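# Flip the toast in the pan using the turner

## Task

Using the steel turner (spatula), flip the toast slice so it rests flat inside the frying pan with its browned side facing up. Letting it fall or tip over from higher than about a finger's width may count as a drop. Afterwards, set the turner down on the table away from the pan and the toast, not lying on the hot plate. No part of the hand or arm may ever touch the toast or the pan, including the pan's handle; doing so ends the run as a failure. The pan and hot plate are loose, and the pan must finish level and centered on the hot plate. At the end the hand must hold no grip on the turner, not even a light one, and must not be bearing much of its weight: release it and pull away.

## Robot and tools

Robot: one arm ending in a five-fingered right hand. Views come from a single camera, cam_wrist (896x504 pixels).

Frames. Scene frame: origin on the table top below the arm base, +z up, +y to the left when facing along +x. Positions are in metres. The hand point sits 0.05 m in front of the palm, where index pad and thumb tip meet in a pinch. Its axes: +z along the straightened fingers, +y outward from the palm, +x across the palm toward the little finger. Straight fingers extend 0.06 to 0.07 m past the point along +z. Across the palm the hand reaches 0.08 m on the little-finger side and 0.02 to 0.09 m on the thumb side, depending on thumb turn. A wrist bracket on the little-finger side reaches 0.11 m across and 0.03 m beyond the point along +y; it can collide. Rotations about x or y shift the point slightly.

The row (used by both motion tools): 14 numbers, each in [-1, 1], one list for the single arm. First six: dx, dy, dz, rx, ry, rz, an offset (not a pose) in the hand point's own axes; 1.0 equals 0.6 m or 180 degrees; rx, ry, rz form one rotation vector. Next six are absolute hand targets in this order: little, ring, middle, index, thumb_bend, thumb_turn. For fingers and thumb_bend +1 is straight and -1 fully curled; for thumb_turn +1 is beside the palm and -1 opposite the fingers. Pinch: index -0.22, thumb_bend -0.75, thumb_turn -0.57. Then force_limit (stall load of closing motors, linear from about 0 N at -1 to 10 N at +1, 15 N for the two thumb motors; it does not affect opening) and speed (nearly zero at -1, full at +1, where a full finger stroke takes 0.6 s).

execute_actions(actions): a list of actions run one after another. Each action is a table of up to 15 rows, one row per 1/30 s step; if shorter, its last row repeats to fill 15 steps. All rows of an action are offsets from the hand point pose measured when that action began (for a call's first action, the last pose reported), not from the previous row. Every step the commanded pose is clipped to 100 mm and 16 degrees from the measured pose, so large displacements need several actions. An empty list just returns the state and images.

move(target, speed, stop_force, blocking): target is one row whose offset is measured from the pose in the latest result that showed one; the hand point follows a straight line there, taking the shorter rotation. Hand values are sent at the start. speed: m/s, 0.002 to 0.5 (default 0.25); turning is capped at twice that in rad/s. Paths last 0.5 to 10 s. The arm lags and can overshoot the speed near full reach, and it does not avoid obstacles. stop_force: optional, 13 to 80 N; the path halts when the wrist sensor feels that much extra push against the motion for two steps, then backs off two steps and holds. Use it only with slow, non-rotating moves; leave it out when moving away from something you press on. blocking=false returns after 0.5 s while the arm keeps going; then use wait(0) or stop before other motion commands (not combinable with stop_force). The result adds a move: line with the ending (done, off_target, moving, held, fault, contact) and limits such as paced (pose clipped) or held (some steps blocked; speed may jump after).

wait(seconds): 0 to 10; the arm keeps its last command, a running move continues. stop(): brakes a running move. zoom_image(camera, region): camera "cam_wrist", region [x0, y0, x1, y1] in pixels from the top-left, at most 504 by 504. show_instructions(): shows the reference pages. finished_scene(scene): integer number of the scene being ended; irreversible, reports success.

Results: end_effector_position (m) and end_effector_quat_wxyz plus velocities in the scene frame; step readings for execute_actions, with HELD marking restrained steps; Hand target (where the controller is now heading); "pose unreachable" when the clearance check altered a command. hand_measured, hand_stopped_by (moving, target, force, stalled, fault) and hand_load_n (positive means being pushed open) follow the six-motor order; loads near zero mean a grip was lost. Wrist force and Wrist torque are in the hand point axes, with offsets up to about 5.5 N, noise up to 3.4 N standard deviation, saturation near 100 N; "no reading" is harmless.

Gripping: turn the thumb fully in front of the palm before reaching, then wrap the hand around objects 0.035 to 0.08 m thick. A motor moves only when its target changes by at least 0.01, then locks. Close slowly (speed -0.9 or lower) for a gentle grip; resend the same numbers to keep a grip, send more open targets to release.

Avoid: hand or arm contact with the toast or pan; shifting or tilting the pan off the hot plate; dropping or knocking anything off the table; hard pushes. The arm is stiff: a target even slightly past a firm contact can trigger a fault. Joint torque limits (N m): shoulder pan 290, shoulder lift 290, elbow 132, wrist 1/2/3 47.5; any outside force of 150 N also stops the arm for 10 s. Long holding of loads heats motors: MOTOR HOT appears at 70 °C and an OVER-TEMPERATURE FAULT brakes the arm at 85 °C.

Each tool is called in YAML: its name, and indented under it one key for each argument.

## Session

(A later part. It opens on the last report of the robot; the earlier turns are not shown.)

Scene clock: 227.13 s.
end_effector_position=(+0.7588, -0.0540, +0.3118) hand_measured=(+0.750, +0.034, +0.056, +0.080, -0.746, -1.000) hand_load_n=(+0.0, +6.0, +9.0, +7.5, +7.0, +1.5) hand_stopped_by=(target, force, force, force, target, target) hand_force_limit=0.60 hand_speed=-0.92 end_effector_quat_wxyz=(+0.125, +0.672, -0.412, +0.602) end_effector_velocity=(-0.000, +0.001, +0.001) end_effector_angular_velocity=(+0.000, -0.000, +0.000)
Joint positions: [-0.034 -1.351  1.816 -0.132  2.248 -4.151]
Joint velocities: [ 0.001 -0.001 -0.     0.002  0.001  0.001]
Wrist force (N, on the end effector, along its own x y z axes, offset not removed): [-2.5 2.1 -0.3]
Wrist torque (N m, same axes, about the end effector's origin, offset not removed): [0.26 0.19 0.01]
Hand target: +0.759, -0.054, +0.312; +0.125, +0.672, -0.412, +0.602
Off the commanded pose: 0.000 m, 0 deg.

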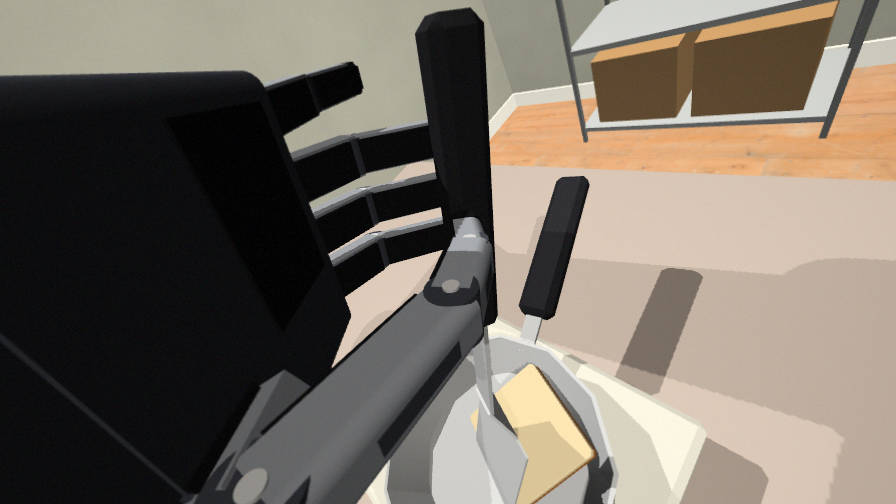

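move:
  target: [0.013,0.0292,0.009,0,0,0,0.75,-0.36,-0.42,-0.46,-0.75,-1,0.6,-0.92]
  speed: 0.012

zoom_image:
  camera: "cam_wrist"
  region: [350,300,750,504]

Scene clock: 230.70 s.
end_effector_position=(+0.7498, -0.0717, +0.3119) hand_measured=(+0.750, +0.034, +0.056, +0.080, -0.746, -1.000) hand_load_n=(+0.0, +6.5, +9.0, +7.5, +7.0, +1.5) hand_stopped_by=(target, force, force, force, target, target) hand_force_limit=0.60 hand_speed=-0.92 end_effector_quat_wxyz=(+0.125, +0.672, -0.412, +0.602) end_effector_velocity=(-0.001, -0.002, +0.000) end_effector_angular_velocity=(-0.001, -0.000, -0.000)
Joint positions: [-0.064 -1.373  1.842 -0.144  2.22  -4.164]
Joint velocities: [-0.003 -0.002  0.002 -0.002 -0.002 -0.002]
Wrist force (N, on the end effector, along its own x y z axes, offset not removed): [-0.3 3.9 0.2]
Wrist torque (N m, same axes, about the end effector's origin, offset not removed): [0.42 -0.15 0.28]
Hand target: +0.750, -0.072, +0.312; +0.125, +0.672, -0.412, +0.602
Off the commanded pose: 0.000 m, 0 deg.
move: done

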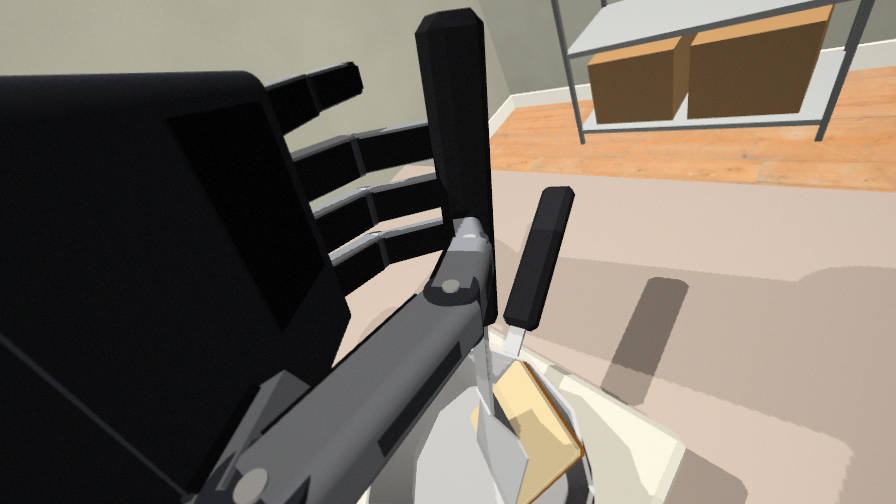

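Region (350, 300, 750, 504) of cam_wrist's 896x504 image, scaled by 1.260, with more detail than that image has; it fills the top 257 rows of this view, and the rest is white.

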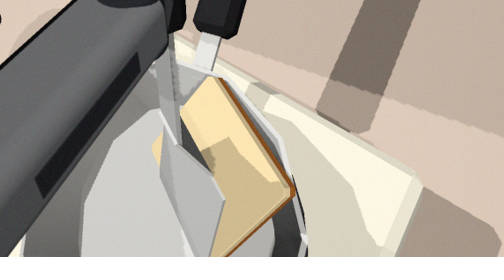

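move:
  target: [0.0098,0.0219,0.0068,0,0,0,0.75,-0.36,-0.42,-0.46,-0.75,-1,0.6,-0.92]
  speed: 0.01

zoom_image:
  camera: "cam_wrist"
  region: [350,300,750,504]

Scene clock: 233.70 s.
end_effector_position=(+0.7431, -0.0849, +0.3120) hand_measured=(+0.750, +0.034, +0.056, +0.080, -0.746, -1.000) hand_load_n=(+0.0, +6.5, +9.0, +7.5, +7.0, +1.5) hand_stopped_by=(target, force, force, force, target, target) hand_force_limit=0.60 hand_speed=-0.92 end_effector_quat_wxyz=(+0.125, +0.672, -0.412, +0.602) end_effector_velocity=(-0.000, -0.001, -0.000) end_effector_angular_velocity=(+0.001, +0.000, +0.002)
Joint positions: [-0.087 -1.388  1.86  -0.153  2.197 -4.173]
Joint velocities: [-0.002 -0.001  0.002 -0.001 -0.004 -0.001]
Wrist force (N, on the end effector, along its own x y z axes, offset not removed): [0.4 3.0 2.5]
Wrist torque (N m, same axes, about the end effector's origin, offset not removed): [0.08 -0.37 0.19]
Hand target: +0.743, -0.085, +0.312; +0.125, +0.672, -0.412, +0.602
Off the commanded pose: 0.000 m, 0 deg.
move: done

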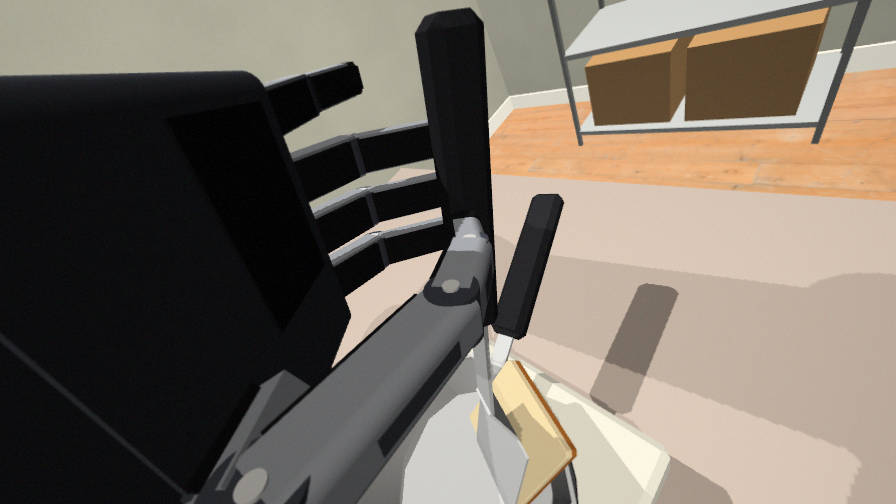

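Region (350, 300, 750, 504) of cam_wrist's 896x504 image, scaled by 1.260, with more detail than that image has; it fills the top 257 rows of this view, and the rest is white.

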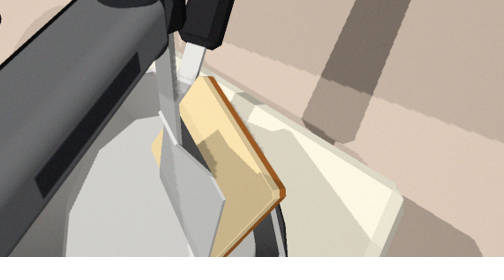

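move:
  target: [-0.0098,-0.0219,-0.0068,0,0,0,0.75,-0.36,-0.42,-0.46,-0.75,-1,0.6,-0.92]
  speed: 0.006

zoom_image:
  camera: "cam_wrist"
  region: [350,300,750,504]

Scene clock: 237.80 s.
end_effector_position=(+0.7498, -0.0716, +0.3119) hand_measured=(+0.750, +0.034, +0.056, +0.080, -0.746, -1.000) hand_load_n=(+0.0, +6.5, +9.0, +7.5, +7.0, +1.5) hand_stopped_by=(target, force, force, force, target, target) hand_force_limit=0.60 hand_speed=-0.92 end_effector_quat_wxyz=(+0.125, +0.672, -0.412, +0.602) end_effector_velocity=(+0.001, +0.001, -0.001) end_effector_angular_velocity=(+0.001, +0.000, -0.001)
Joint positions: [-0.064 -1.373  1.842 -0.144  2.22  -4.164]
Joint velocities: [ 0.002  0.002 -0.001  0.001  0.002  0.002]
Wrist force (N, on the end effector, along its own x y z axes, offset not removed): [-2.1 4.6 -0.7]
Wrist torque (N m, same axes, about the end effector's origin, offset not removed): [0.57 0.14 0.02]
Hand target: +0.750, -0.072, +0.312; +0.125, +0.672, -0.412, +0.602
Off the commanded pose: 0.000 m, 0 deg.
move: done

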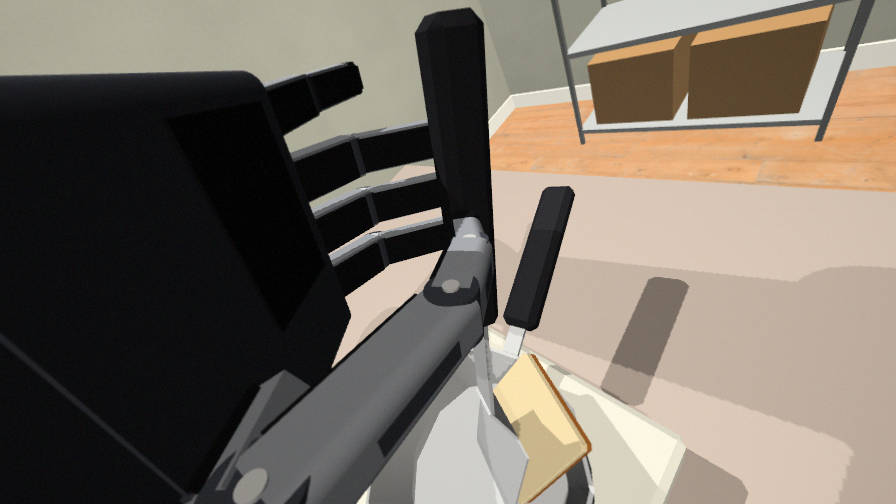

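Region (350, 300, 750, 504) of cam_wrist's 896x504 image, scaled by 1.260, with more detail than that image has; it fills the top 257 rows of this view, and the rest is white.

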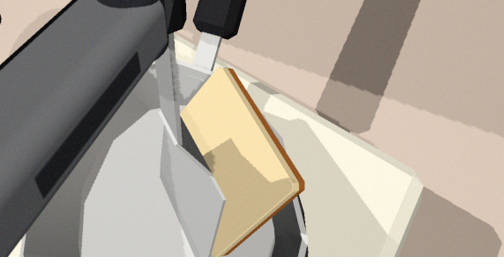

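move:
  target: [0.115,-0.0583,-0.0367,0,0,0,0.75,-0.36,-0.42,-0.46,-0.75,-1,0.6,-0.92]
  speed: 0.08

move:
  target: [0.0045,0.417,0.152,0.031,-0.085,0.2325,0.75,-0.36,-0.42,-0.46,-0.75,-1,0.6,-0.92]
  speed: 0.12

Scene clock: 245.83 s.
end_effector_position=(+0.7544, -0.0629, +0.3916) hand_measured=(+0.750, +0.034, +0.056, +0.080, -0.746, -1.000) hand_load_n=(+0.0, +6.5, +9.0, +7.5, +7.0, +1.5) hand_stopped_by=(target, force, force, force, target, target) hand_force_limit=0.60 hand_speed=-0.92 end_effector_quat_wxyz=(+0.125, +0.672, -0.412, +0.602) end_effector_velocity=(-0.000, +0.001, +0.002) end_effector_angular_velocity=(+0.001, -0.001, +0.000)
Joint positions: [-0.05  -1.413  1.739  0.002  2.233 -4.158]
Joint velocities: [ 0.001 -0.002 -0.002  0.004  0.     0.001]
Wrist force (N, on the end effector, along its own x y z axes, offset not removed): [-3.3 2.7 0.5]
Wrist torque (N m, same axes, about the end effector's origin, offset not removed): [0.22 0.30 0.02]
Hand target: +0.754, -0.063, +0.392; +0.125, +0.672, -0.412, +0.602
Off the commanded pose: 0.000 m, 0 deg.
move: done

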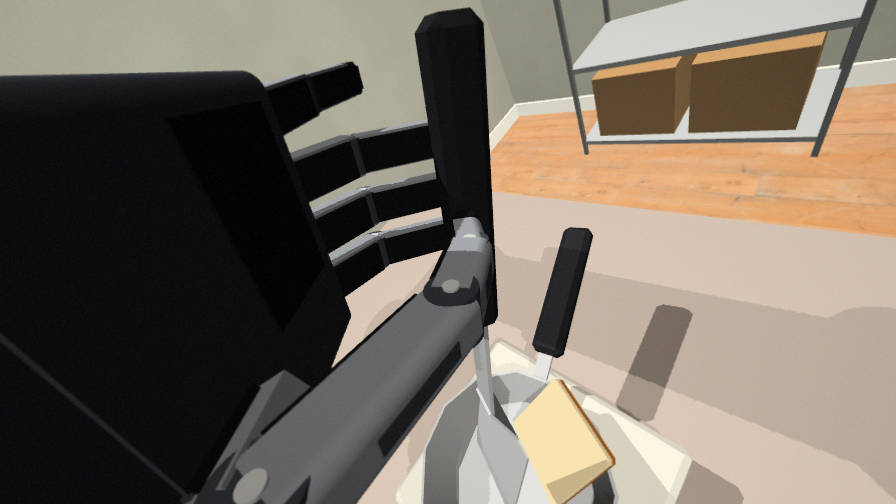

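Scene clock: 249.53 s.
end_effector_position=(+0.6425, -0.2827, +0.2899) hand_measured=(+0.750, +0.034, +0.056, +0.080, -0.746, -1.000) hand_load_n=(+0.0, +7.0, +9.0, +7.0, +7.5, +1.5) hand_stopped_by=(target, force, force, force, target, target) hand_force_limit=0.60 hand_speed=-0.92 end_effector_quat_wxyz=(-0.184, +0.559, -0.607, +0.533) end_effector_velocity=(-0.001, -0.001, -0.001) end_effector_angular_velocity=(+0.005, -0.002, +0.001)
Joint positions: [-0.747 -1.6    2.053 -0.058  1.322 -3.65 ]
Joint velocities: [-0.005  0.     0.001  0.    -0.007  0.002]
Wrist force (N, on the end effector, along its own x y z axes, offset not removed): [-4.0 4.6 2.0]
Wrist torque (N m, same axes, about the end effector's origin, offset not removed): [0.20 0.51 -0.16]
Hand target: +0.642, -0.283, +0.290; -0.185, +0.559, -0.607, +0.533
Off the commanded pose: 0.001 m, 0 deg.
move: done

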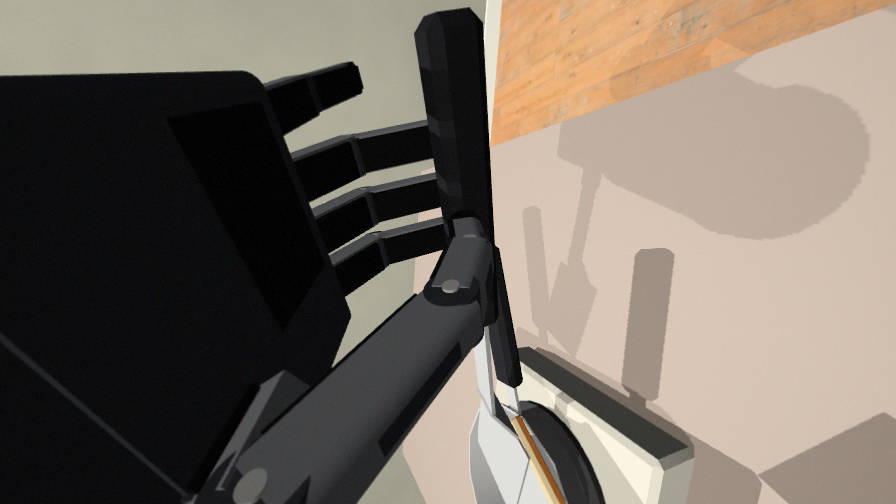

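move:
  target: [0.0113,0.0802,0.0279,0,0,0,0.75,-0.36,-0.42,-0.46,-0.75,-1,0.6,-0.92]
  speed: 0.04

zoom_image:
  camera: "cam_wrist"
  region: [400,340,700,504]

Scene clock: 255.37 s.
end_effector_position=(+0.6309, -0.3053, +0.2453) hand_measured=(+0.750, +0.034, +0.056, +0.080, -0.746, -1.000) hand_load_n=(+0.0, +6.5, +9.0, +7.0, +7.5, +1.5) hand_stopped_by=(target, force, force, force, target, target) hand_force_limit=0.60 hand_speed=-0.92 end_effector_quat_wxyz=(-0.184, +0.559, -0.607, +0.533) end_effector_velocity=(-0.000, -0.001, -0.002) end_effector_angular_velocity=(+0.001, +0.002, +0.001)
Joint positions: [-0.8   -1.563  2.105 -0.142  1.272 -3.672]
Joint velocities: [-0.002  0.003  0.001 -0.002 -0.002 -0.002]
Wrist force (N, on the end effector, along its own x y z axes, offset not removed): [-1.5 3.0 0.6]
Wrist torque (N m, same axes, about the end effector's origin, offset not removed): [0.03 0.13 -0.06]
Hand target: +0.631, -0.305, +0.245; -0.184, +0.559, -0.607, +0.533
Off the commanded pose: 0.000 m, 0 deg.
move: done

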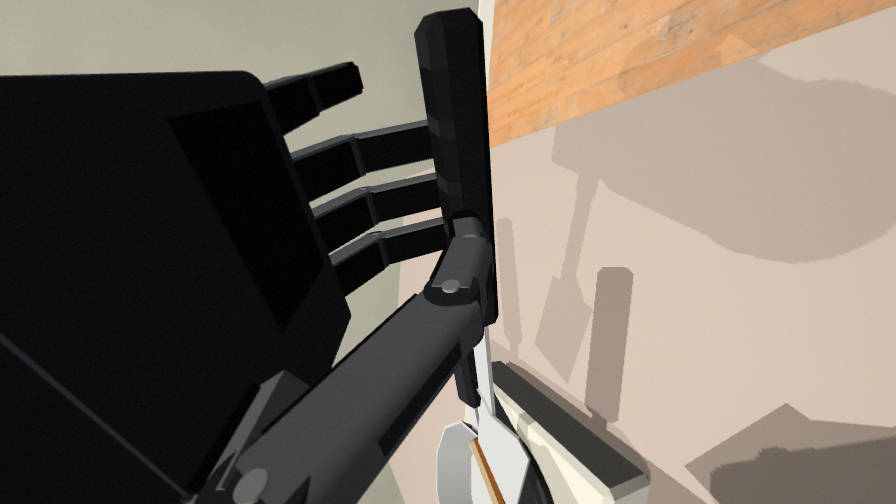

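Region (400, 340, 700, 504) of cam_wrist's 896x504 image, scaled by 1.680, with more detail than that image has; it fills the top 276 rows of this view, and the rest is white.

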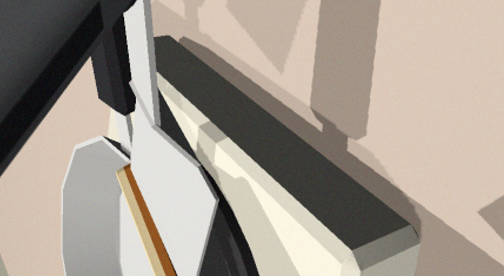

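move:
  target: [-0.0258,0.0092,0.0068,0,0,0,0.75,-0.36,-0.42,-0.46,-0.75,-1,0.6,-0.92]
  speed: 0.015

zoom_image:
  camera: "cam_wrist"
  region: [420,384,600,504]

Scene clock: 259.90 s.
end_effector_position=(+0.6363, -0.2947, +0.2334) hand_measured=(+0.750, +0.034, +0.056, +0.080, -0.746, -1.000) hand_load_n=(+0.0, +6.5, +9.0, +7.0, +7.5, +1.5) hand_stopped_by=(target, force, force, force, target, target) hand_force_limit=0.60 hand_speed=-0.92 end_effector_quat_wxyz=(-0.184, +0.559, -0.607, +0.533) end_effector_velocity=(+0.000, +0.002, -0.001) end_effector_angular_velocity=(+0.002, +0.001, +0.002)
Joint positions: [-0.775 -1.551  2.117 -0.168  1.295 -3.661]
Joint velocities: [ 0.003  0.001  0.001 -0.     0.     0.001]
Wrist force (N, on the end effector, along its own x y z axes, offset not removed): [-4.8 3.1 2.9]
Wrist torque (N m, same axes, about the end effector's origin, offset not removed): [-0.03 0.58 -0.21]
Hand target: +0.636, -0.295, +0.233; -0.184, +0.559, -0.607, +0.533
Off the commanded pose: 0.000 m, 0 deg.
move: done

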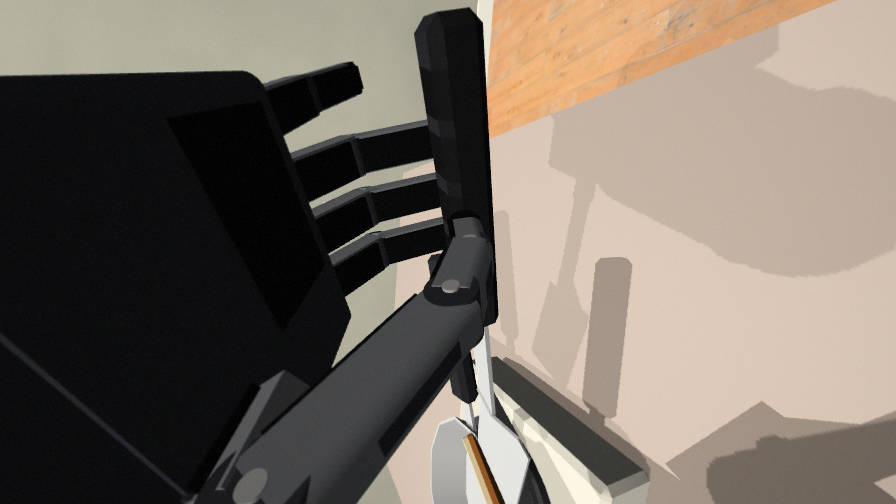

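Region (420, 384, 600, 504) of cam_wrist's 896x504 image, scaled by 2.800, with more detail than that image has.

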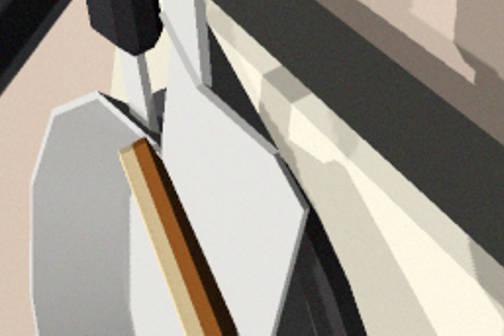

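move:
  target: [-0.0198,0.0005,0.003,0,0,0,0.75,-0.36,-0.42,-0.46,-0.75,-1,0.6,-0.92]
  speed: 0.008

zoom_image:
  camera: "cam_wrist"
  region: [420,384,600,504]

Scene clock: 263.37 s.
end_effector_position=(+0.6412, -0.2852, +0.2281) hand_measured=(+0.750, +0.034, +0.056, +0.080, -0.746, -1.000) hand_load_n=(+0.0, +6.5, +9.0, +7.0, +7.5, +1.5) hand_stopped_by=(target, force, force, force, target, target) hand_force_limit=0.60 hand_speed=-0.92 end_effector_quat_wxyz=(-0.184, +0.559, -0.607, +0.533) end_effector_velocity=(+0.000, +0.000, -0.001) end_effector_angular_velocity=(-0.002, +0.001, -0.001)
Joint positions: [-0.752 -1.545  2.121 -0.181  1.316 -3.652]
Joint velocities: [ 0.002  0.001  0.    -0.002  0.004 -0.   ]
Wrist force (N, on the end effector, along its own x y z axes, offset not removed): [0.4 3.3 2.4]
Wrist torque (N m, same axes, about the end effector's origin, offset not removed): [0.02 -0.13 0.07]
Hand target: +0.641, -0.285, +0.228; -0.184, +0.559, -0.607, +0.533
Off the commanded pose: 0.000 m, 0 deg.
move: done

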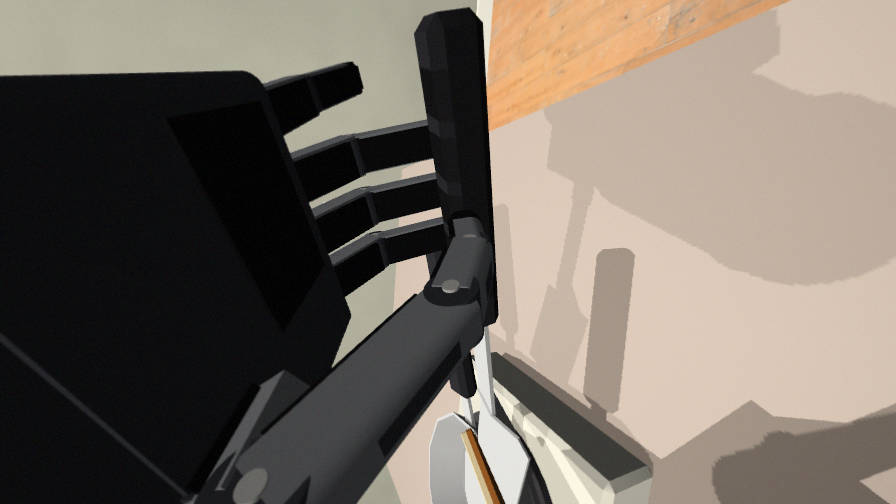

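Region (420, 384, 600, 504) of cam_wrist's 896x504 image, scaled by 2.800, with more detail than that image has.

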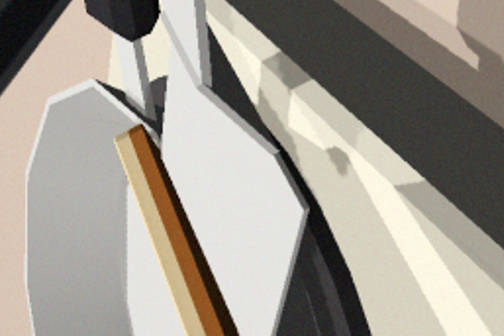

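move:
  target: [-0.033,-0.0025,0.0035,0,0,0,0.75,-0.36,-0.42,-0.46,-0.75,-1,0.6,-0.92]
  speed: 0.01

zoom_image:
  camera: "cam_wrist"
  region: [420,384,600,504]

Scene clock: 266.57 s.
end_effector_position=(+0.6497, -0.2685, +0.2213) hand_measured=(+0.750, +0.034, +0.056, +0.080, -0.746, -1.000) hand_load_n=(+0.0, +7.0, +9.0, +7.0, +7.5, +1.5) hand_stopped_by=(target, force, force, force, target, target) hand_force_limit=0.60 hand_speed=-0.92 end_effector_quat_wxyz=(-0.184, +0.559, -0.607, +0.533) end_effector_velocity=(+0.001, +0.001, -0.001) end_effector_angular_velocity=(+0.002, +0.000, +0.001)
Joint positions: [-0.712 -1.536  2.126 -0.198  1.353 -3.636]
Joint velocities: [ 0.003  0.002 -0.    -0.001  0.002  0.002]
Wrist force (N, on the end effector, along its own x y z axes, offset not removed): [-1.2 3.3 0.2]
Wrist torque (N m, same axes, about the end effector's origin, offset not removed): [0.17 0.13 0.01]
Hand target: +0.650, -0.268, +0.221; -0.184, +0.559, -0.607, +0.533
Off the commanded pose: 0.000 m, 0 deg.
move: done

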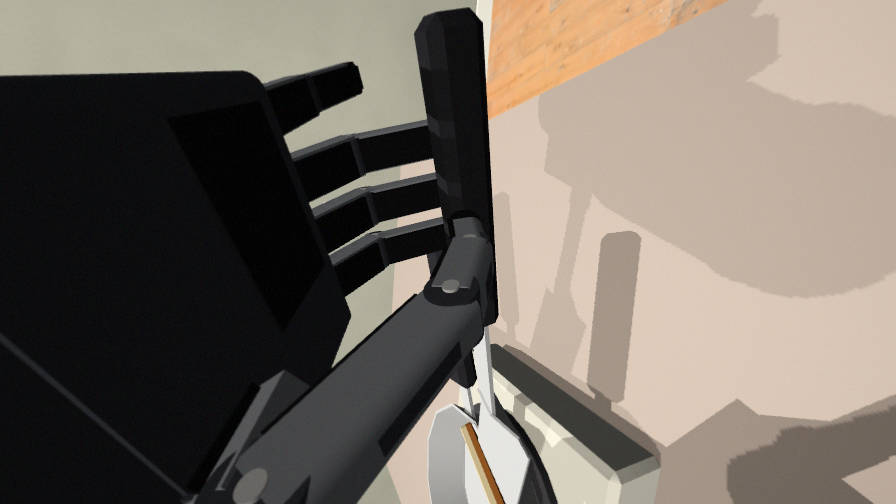

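Region (420, 384, 600, 504) of cam_wrist's 896x504 image, scaled by 2.800, with more detail than that image has.

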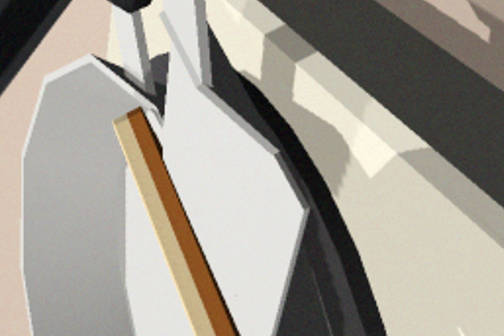

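move:
  target: [-0.0578,-0.0044,0.0061,0,0,0,0.75,-0.36,-0.42,-0.46,-0.75,-1,0.6,-0.92]
  speed: 0.014

zoom_image:
  camera: "cam_wrist"
  region: [400,364,610,504]

Scene clock: 273.63 s.
end_effector_position=(+0.6646, -0.2393, +0.2094) hand_measured=(+0.750, +0.034, +0.056, +0.080, -0.746, -1.000) hand_load_n=(+0.0, +7.0, +9.0, +7.0, +6.5, +1.5) hand_stopped_by=(target, force, force, force, target, target) hand_force_limit=0.60 hand_speed=-0.92 end_effector_quat_wxyz=(-0.184, +0.559, -0.607, +0.533) end_effector_velocity=(+0.001, +0.002, +0.000) end_effector_angular_velocity=(-0.000, -0.002, -0.001)
Joint positions: [-0.641 -1.516  2.129 -0.227  1.419 -3.609]
Joint velocities: [ 0.004 -0.    -0.    -0.002  0.004  0.003]
Wrist force (N, on the end effector, along its own x y z axes, offset not removed): [0.1 3.2 2.5]
Wrist torque (N m, same axes, about the end effector's origin, offset not removed): [0.03 -0.13 0.23]
Hand target: +0.665, -0.239, +0.209; -0.184, +0.559, -0.607, +0.533
Off the commanded pose: 0.000 m, 0 deg.
move: done

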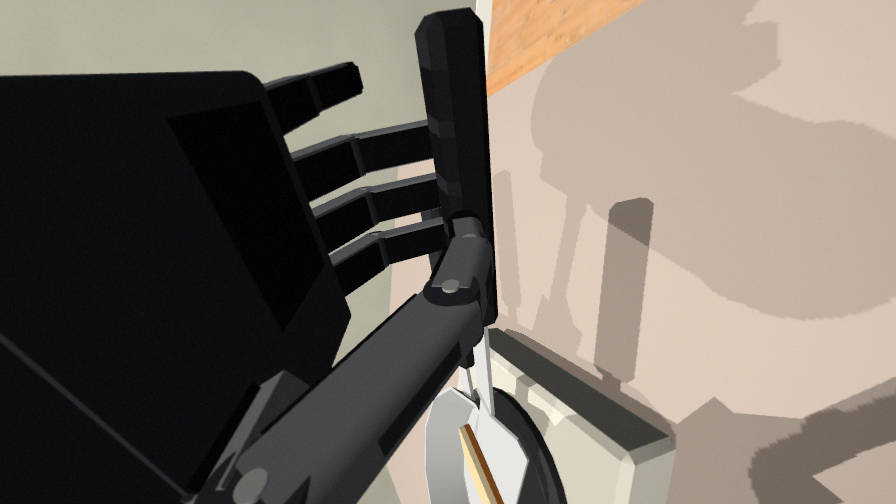

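Region (400, 364, 610, 504) of cam_wrist's 896x504 image, scaled by 2.400, with more detail than that image has.

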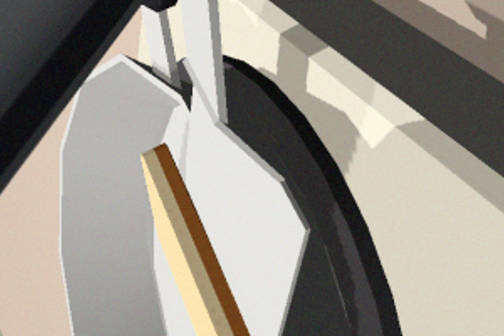

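move:
  target: [-0.0484,-0.0138,0.0014,0,0,0,0.75,-0.36,-0.42,-0.46,-0.75,-1,0.6,-0.92]
  speed: 0.014

zoom_image:
  camera: "cam_wrist"
  region: [400,364,610,504]

Scene clock: 278.17 s.
end_effector_position=(+0.6782, -0.2127, +0.2054) hand_measured=(+0.750, +0.034, +0.056, +0.080, -0.746, -1.000) hand_load_n=(+0.0, +7.0, +9.0, +7.0, +7.5, +1.5) hand_stopped_by=(target, force, force, force, target, target) hand_force_limit=0.60 hand_speed=-0.92 end_effector_quat_wxyz=(-0.184, +0.559, -0.607, +0.533) end_effector_velocity=(+0.001, +0.002, +0.000) end_effector_angular_velocity=(-0.001, -0.000, -0.000)
Joint positions: [-0.577 -1.502  2.122 -0.237  1.478 -3.585]
Joint velocities: [ 0.005  0.    -0.001 -0.     0.005  0.001]
Wrist force (N, on the end effector, along its own x y z axes, offset not removed): [-1.3 3.7 1.3]
Wrist torque (N m, same axes, about the end effector's origin, offset not removed): [0.13 0.17 -0.06]
Hand target: +0.678, -0.213, +0.205; -0.184, +0.559, -0.607, +0.533
Off the commanded pose: 0.000 m, 0 deg.
move: done

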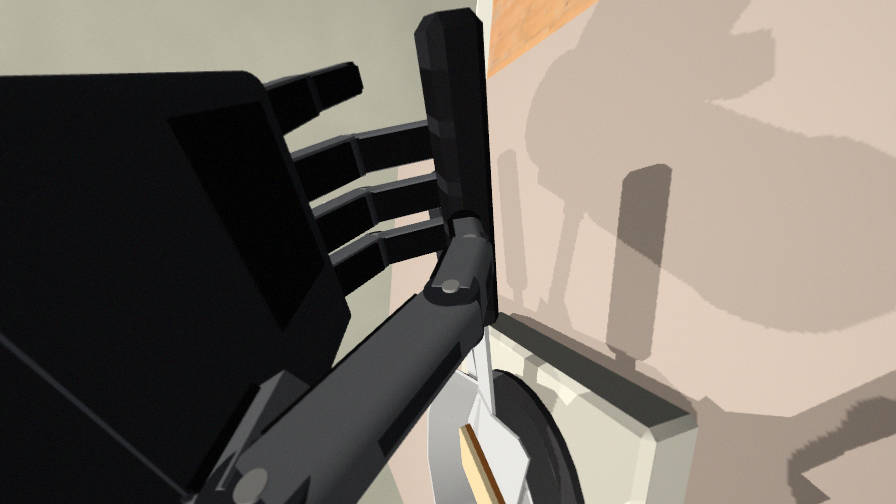

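Region (400, 364, 610, 504) of cam_wrist's 896x504 image, scaled by 2.400, with more detail than that image has.

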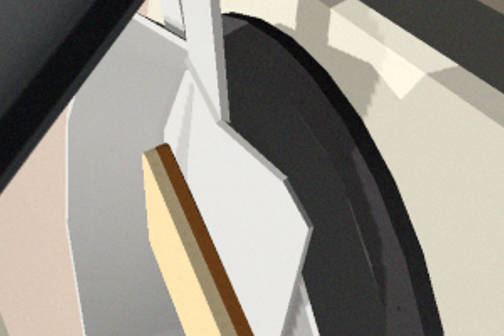

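move:
  target: [-0.0383,-0.0163,-0.0008,0,0,0,0.75,-0.36,-0.42,-0.46,-0.75,-1,0.6,-0.92]
  speed: 0.012

zoom_image:
  camera: "cam_wrist"
  region: [400,364,610,504]

Scene clock: 281.70 s.
end_effector_position=(+0.6895, -0.1906, +0.2054) hand_measured=(+0.750, +0.034, +0.056, +0.080, -0.746, -1.000) hand_load_n=(+0.0, +6.5, +9.0, +7.0, +7.5, +1.5) hand_stopped_by=(target, force, force, force, target, target) hand_force_limit=0.60 hand_speed=-0.92 end_effector_quat_wxyz=(-0.184, +0.559, -0.607, +0.533) end_effector_velocity=(+0.001, +0.002, +0.000) end_effector_angular_velocity=(-0.000, -0.001, +0.001)
Joint positions: [-0.524 -1.492  2.11  -0.237  1.528 -3.565]
Joint velocities: [ 0.004  0.001 -0.001 -0.001  0.003  0.001]
Wrist force (N, on the end effector, along its own x y z axes, offset not removed): [-2.8 4.8 2.2]
Wrist torque (N m, same axes, about the end effector's origin, offset not removed): [0.28 0.33 -0.03]
Hand target: +0.690, -0.190, +0.205; -0.184, +0.559, -0.607, +0.533
Off the commanded pose: 0.000 m, 0 deg.
move: done

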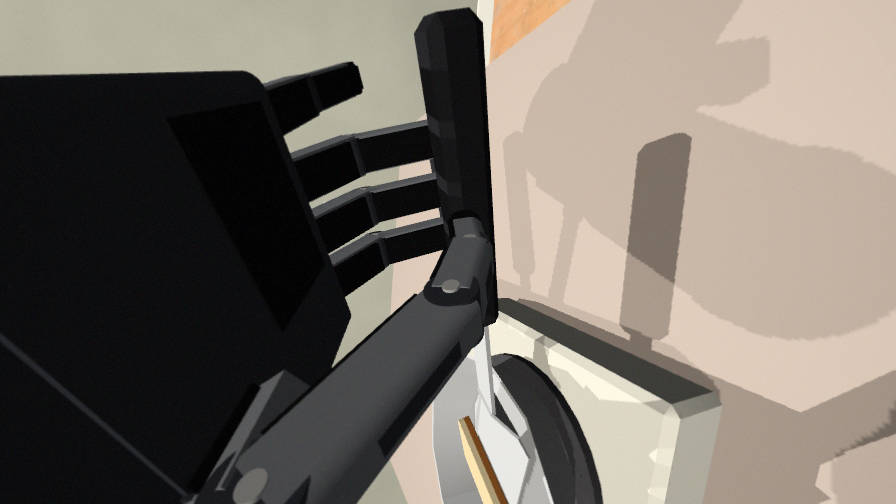

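Region (400, 364, 610, 504) of cam_wrist's 896x504 image, scaled by 2.400, with more detail than that image has.

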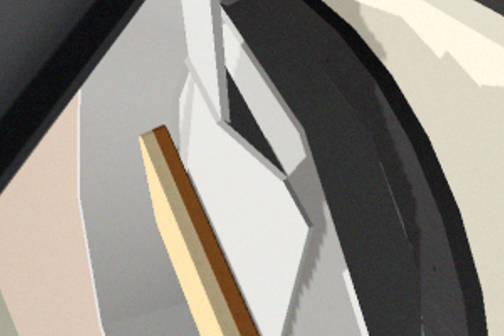

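move:
  target: [-0.0168,-0.024,-0.0065,0,0,0,0.75,-0.36,-0.42,-0.46,-0.75,-1,0.6,-0.92]
  speed: 0.01

zoom_image:
  camera: "cam_wrist"
  region: [400,364,610,504]

Scene clock: 286.03 s.
end_effector_position=(+0.6963, -0.1773, +0.2153) hand_measured=(+0.750, +0.034, +0.056, +0.080, -0.746, -1.000) hand_load_n=(+0.0, +6.5, +9.0, +7.0, +7.5, +1.5) hand_stopped_by=(target, force, force, force, target, target) hand_force_limit=0.60 hand_speed=-0.92 end_effector_quat_wxyz=(-0.184, +0.559, -0.607, +0.533) end_effector_velocity=(+0.001, +0.001, +0.001) end_effector_angular_velocity=(+0.001, -0.002, -0.001)
Joint positions: [-0.493 -1.495  2.093 -0.216  1.557 -3.553]
Joint velocities: [ 0.002 -0.001 -0.001  0.001  0.003  0.003]
Wrist force (N, on the end effector, along its own x y z axes, offset not removed): [-1.4 4.3 -0.1]
Wrist torque (N m, same axes, about the end effector's origin, offset not removed): [0.43 0.19 -0.03]
Hand target: +0.696, -0.177, +0.215; -0.184, +0.559, -0.607, +0.533
Off the commanded pose: 0.000 m, 0 deg.
move: done

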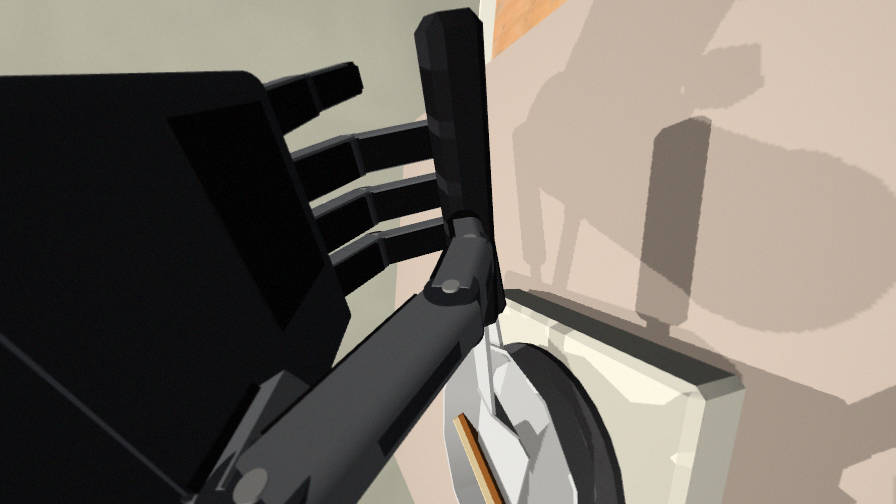

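Region (400, 364, 610, 504) of cam_wrist's 896x504 image, scaled by 2.400, with more detail than that image has.

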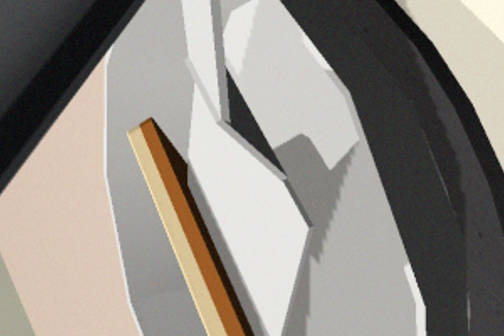

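move:
  target: [-0.0202,-0.0287,-0.0078,0,0,0,0.75,-0.36,-0.42,-0.46,-0.75,-1,0.6,-0.92]
  speed: 0.01

zoom_image:
  camera: "cam_wrist"
  region: [380,344,620,504]

Scene clock: 291.47 s.
end_effector_position=(+0.7045, -0.1613, +0.2271) hand_measured=(+0.750, +0.034, +0.056, +0.080, -0.746, -1.000) hand_load_n=(+0.0, +6.5, +9.0, +7.0, +7.5, +1.5) hand_stopped_by=(target, force, force, force, target, target) hand_force_limit=0.60 hand_speed=-0.92 end_effector_quat_wxyz=(-0.184, +0.559, -0.607, +0.533) end_effector_velocity=(+0.001, +0.001, -0.000) end_effector_angular_velocity=(+0.000, +0.002, +0.001)
Joint positions: [-0.455 -1.497  2.07  -0.191  1.591 -3.539]
Joint velocities: [ 0.003  0.001 -0.002  0.002  0.002 -0.   ]
Wrist force (N, on the end effector, along its own x y z axes, offset not removed): [-1.1 3.7 1.2]
Wrist torque (N m, same axes, about the end effector's origin, offset not removed): [0.15 0.06 0.02]
Hand target: +0.704, -0.161, +0.227; -0.184, +0.559, -0.607, +0.533
Off the commanded pose: 0.000 m, 0 deg.
move: done

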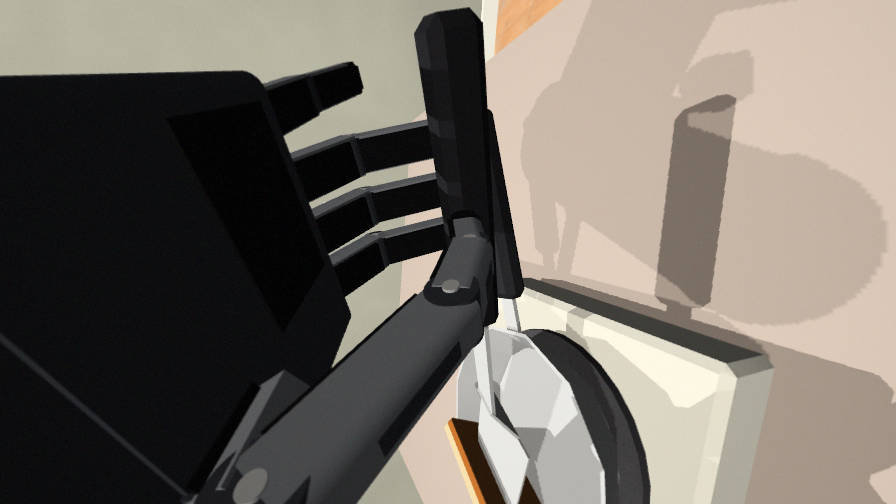

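Region (380, 344, 620, 504) of cam_wrist's 896x504 image, scaled by 2.100, with more detail than that image has.

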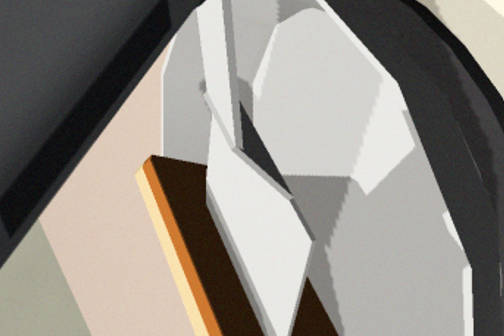

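move:
  target: [-0.0166,-0.0037,0.0009,0,0,0,0.75,-0.36,-0.42,-0.46,-0.75,-1,0.6,-0.92]
  speed: 0.007

zoom_image:
  camera: "cam_wrist"
  region: [380,344,620,504]

Scene clock: 294.33 s.
end_effector_position=(+0.7090, -0.1524, +0.2251) hand_measured=(+0.750, +0.034, +0.056, +0.080, -0.746, -1.000) hand_load_n=(+0.0, +6.5, +9.0, +7.0, +7.5, +1.5) hand_stopped_by=(target, force, force, force, target, target) hand_force_limit=0.60 hand_speed=-0.92 end_effector_quat_wxyz=(-0.184, +0.559, -0.607, +0.533) end_effector_velocity=(+0.001, +0.000, +0.001) end_effector_angular_velocity=(-0.001, -0.003, -0.001)
Joint positions: [-0.435 -1.49   2.066 -0.194  1.611 -3.531]
Joint velocities: [ 0.001  0.    -0.001 -0.002  0.002  0.002]
Wrist force (N, on the end effector, along its own x y z axes, offset not removed): [-2.2 4.3 1.8]
Wrist torque (N m, same axes, about the end effector's origin, offset not removed): [0.20 0.27 -0.02]
Hand target: +0.709, -0.152, +0.225; -0.184, +0.559, -0.607, +0.533
Off the commanded pose: 0.000 m, 0 deg.
move: done

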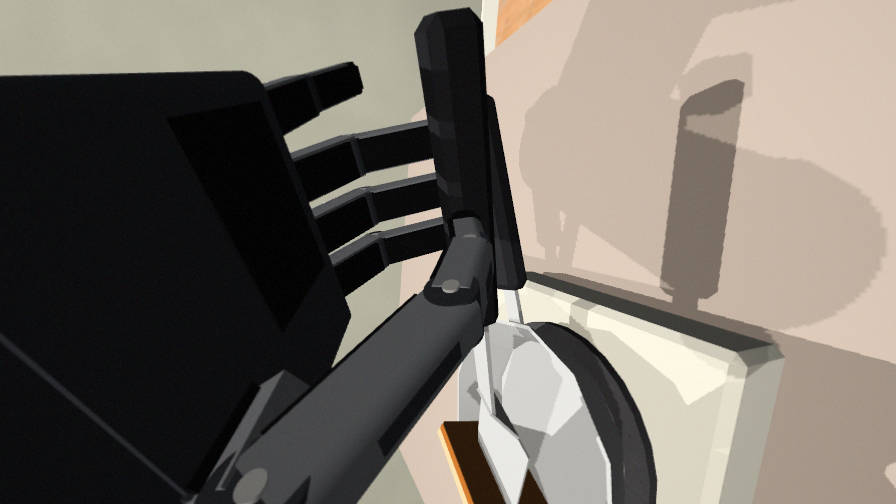

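Region (380, 344, 620, 504) of cam_wrist's 896x504 image, scaled by 2.100, with more detail than that image has.

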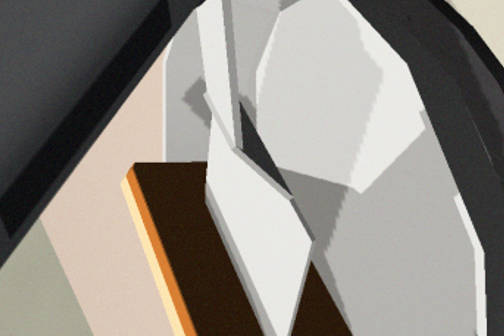

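move:
  target: [-0.0184,0.009,0.0058,0,0,0,0.75,-0.36,-0.42,-0.46,-0.75,-1,0.6,-0.92]
  speed: 0.006

zoom_image:
  camera: "cam_wrist"
  region: [380,344,620,504]

Scene clock: 298.27 s.
end_effector_position=(+0.7126, -0.1454, +0.2152) hand_measured=(+0.750, +0.034, +0.056, +0.080, -0.746, -1.000) hand_load_n=(+0.0, +6.5, +9.0, +7.0, +7.5, +1.5) hand_stopped_by=(target, force, force, force, target, target) hand_force_limit=0.60 hand_speed=-0.92 end_effector_quat_wxyz=(-0.184, +0.559, -0.607, +0.533) end_effector_velocity=(-0.000, +0.000, -0.000) end_effector_angular_velocity=(-0.001, +0.000, -0.000)
Joint positions: [-0.418 -1.475  2.07  -0.213  1.626 -3.525]
Joint velocities: [ 0.001  0.     0.001 -0.001  0.001 -0.001]
Wrist force (N, on the end effector, along its own x y z axes, offset not removed): [-0.9 4.9 0.7]
Wrist torque (N m, same axes, about the end effector's origin, offset not removed): [0.35 0.06 -0.02]
Hand target: +0.713, -0.145, +0.215; -0.184, +0.559, -0.607, +0.533
Off the commanded pose: 0.000 m, 0 deg.
move: done

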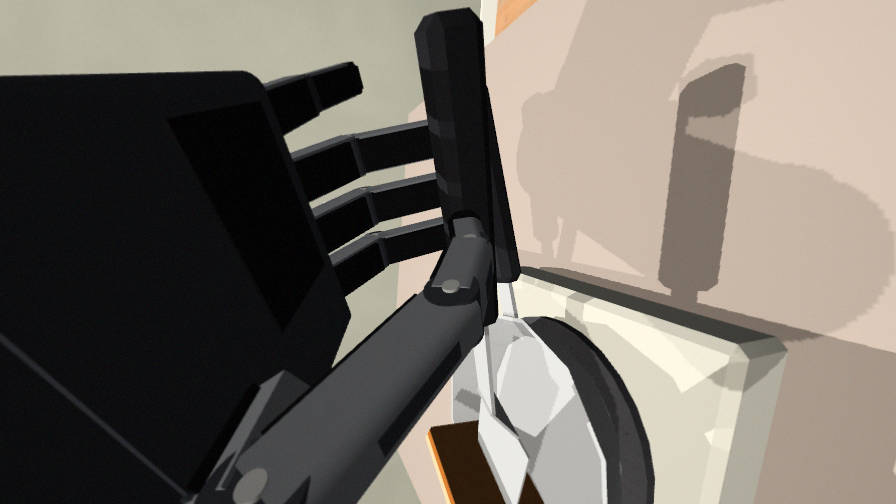

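Region (380, 344, 620, 504) of cam_wrist's 896x504 image, scaled by 2.100, with more detail than that image has.

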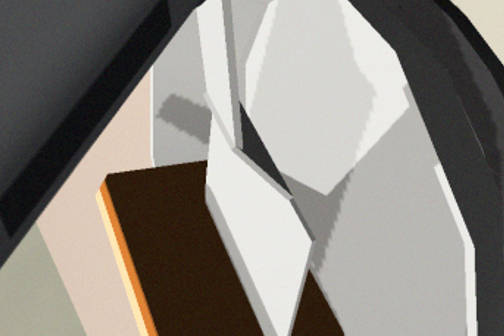

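move:
  target: [-0.0126,0.0081,0.0047,0,0,0,0.75,-0.36,-0.42,-0.46,-0.75,-1,0.6,-0.92]
  speed: 0.004

zoom_image:
  camera: "cam_wrist"
  region: [380,344,620,504]

Scene clock: 302.10 s.
end_effector_position=(+0.7149, -0.1409, +0.2073) hand_measured=(+0.750, +0.034, +0.056, +0.080, -0.746, -1.000) hand_load_n=(+0.0, +6.5, +9.0, +7.0, +7.5, +1.5) hand_stopped_by=(target, force, force, force, target, target) hand_force_limit=0.60 hand_speed=-0.92 end_effector_quat_wxyz=(-0.184, +0.559, -0.607, +0.533) end_effector_velocity=(+0.001, +0.001, -0.000) end_effector_angular_velocity=(-0.000, -0.002, +0.001)
Joint positions: [-0.408 -1.463  2.074 -0.228  1.635 -3.521]
Joint velocities: [ 0.001  0.     0.    -0.002 -0.001  0.   ]
Wrist force (N, on the end effector, along its own x y z axes, offset not removed): [2.2 3.1 1.8]
Wrist torque (N m, same axes, about the end effector's origin, offset not removed): [0.00 -0.43 0.19]
Hand target: +0.715, -0.141, +0.207; -0.184, +0.559, -0.607, +0.533
Off the commanded pose: 0.000 m, 0 deg.
move: done

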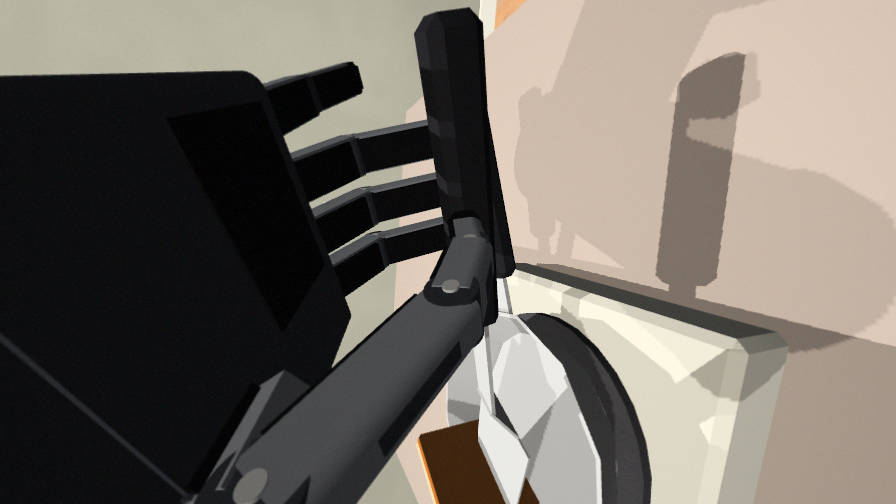

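Region (380, 344, 620, 504) of cam_wrist's 896x504 image, scaled by 2.100, with more detail than that image has.

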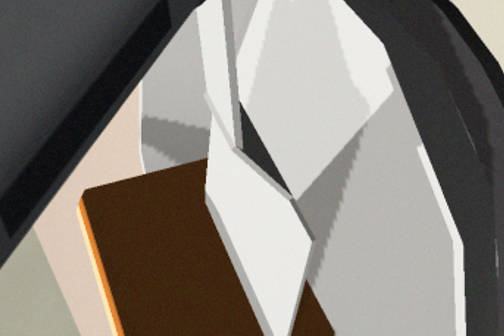

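move:
  target: [-0.0058,0.0009,0.0011,0,0,0,0.75,-0.36,-0.42,-0.46,-0.75,-1,0.6,-0.92]
  speed: 0.003

zoom_image:
  camera: "cam_wrist"
  region: [380,344,620,504]

Scene clock: 304.40 s.
end_effector_position=(+0.7162, -0.1383, +0.2053) hand_measured=(+0.750, +0.034, +0.056, +0.080, -0.746, -1.000) hand_load_n=(+0.0, +6.5, +9.0, +7.0, +7.5, +1.5) hand_stopped_by=(target, force, force, force, target, target) hand_force_limit=0.60 hand_speed=-0.92 end_effector_quat_wxyz=(-0.184, +0.559, -0.607, +0.533) end_effector_velocity=(+0.000, -0.000, -0.001) end_effector_angular_velocity=(-0.000, +0.001, -0.001)
Joint positions: [-0.402 -1.459  2.074 -0.232  1.641 -3.519]
Joint velocities: [ 0.001  0.001 -0.    -0.     0.001  0.   ]
Wrist force (N, on the end effector, along its own x y z axes, offset not removed): [-3.4 2.8 2.7]
Wrist torque (N m, same axes, about the end effector's origin, offset not removed): [-0.10 0.42 -0.22]
Hand target: +0.716, -0.138, +0.205; -0.184, +0.559, -0.607, +0.533
Off the commanded pose: 0.000 m, 0 deg.
move: done

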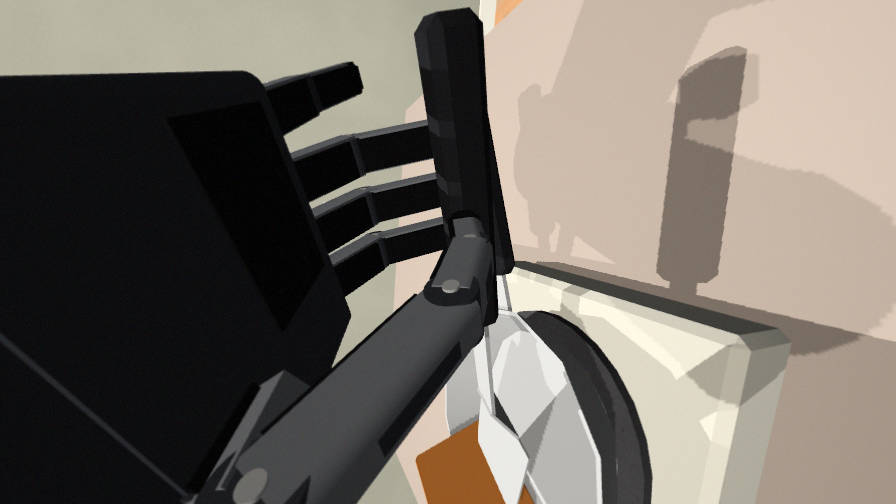

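Region (380, 344, 620, 504) of cam_wrist's 896x504 image, scaled by 2.100, with more detail than that image has.

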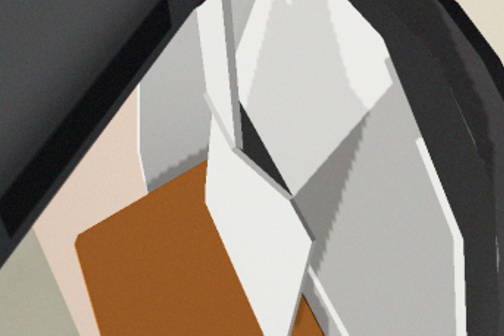

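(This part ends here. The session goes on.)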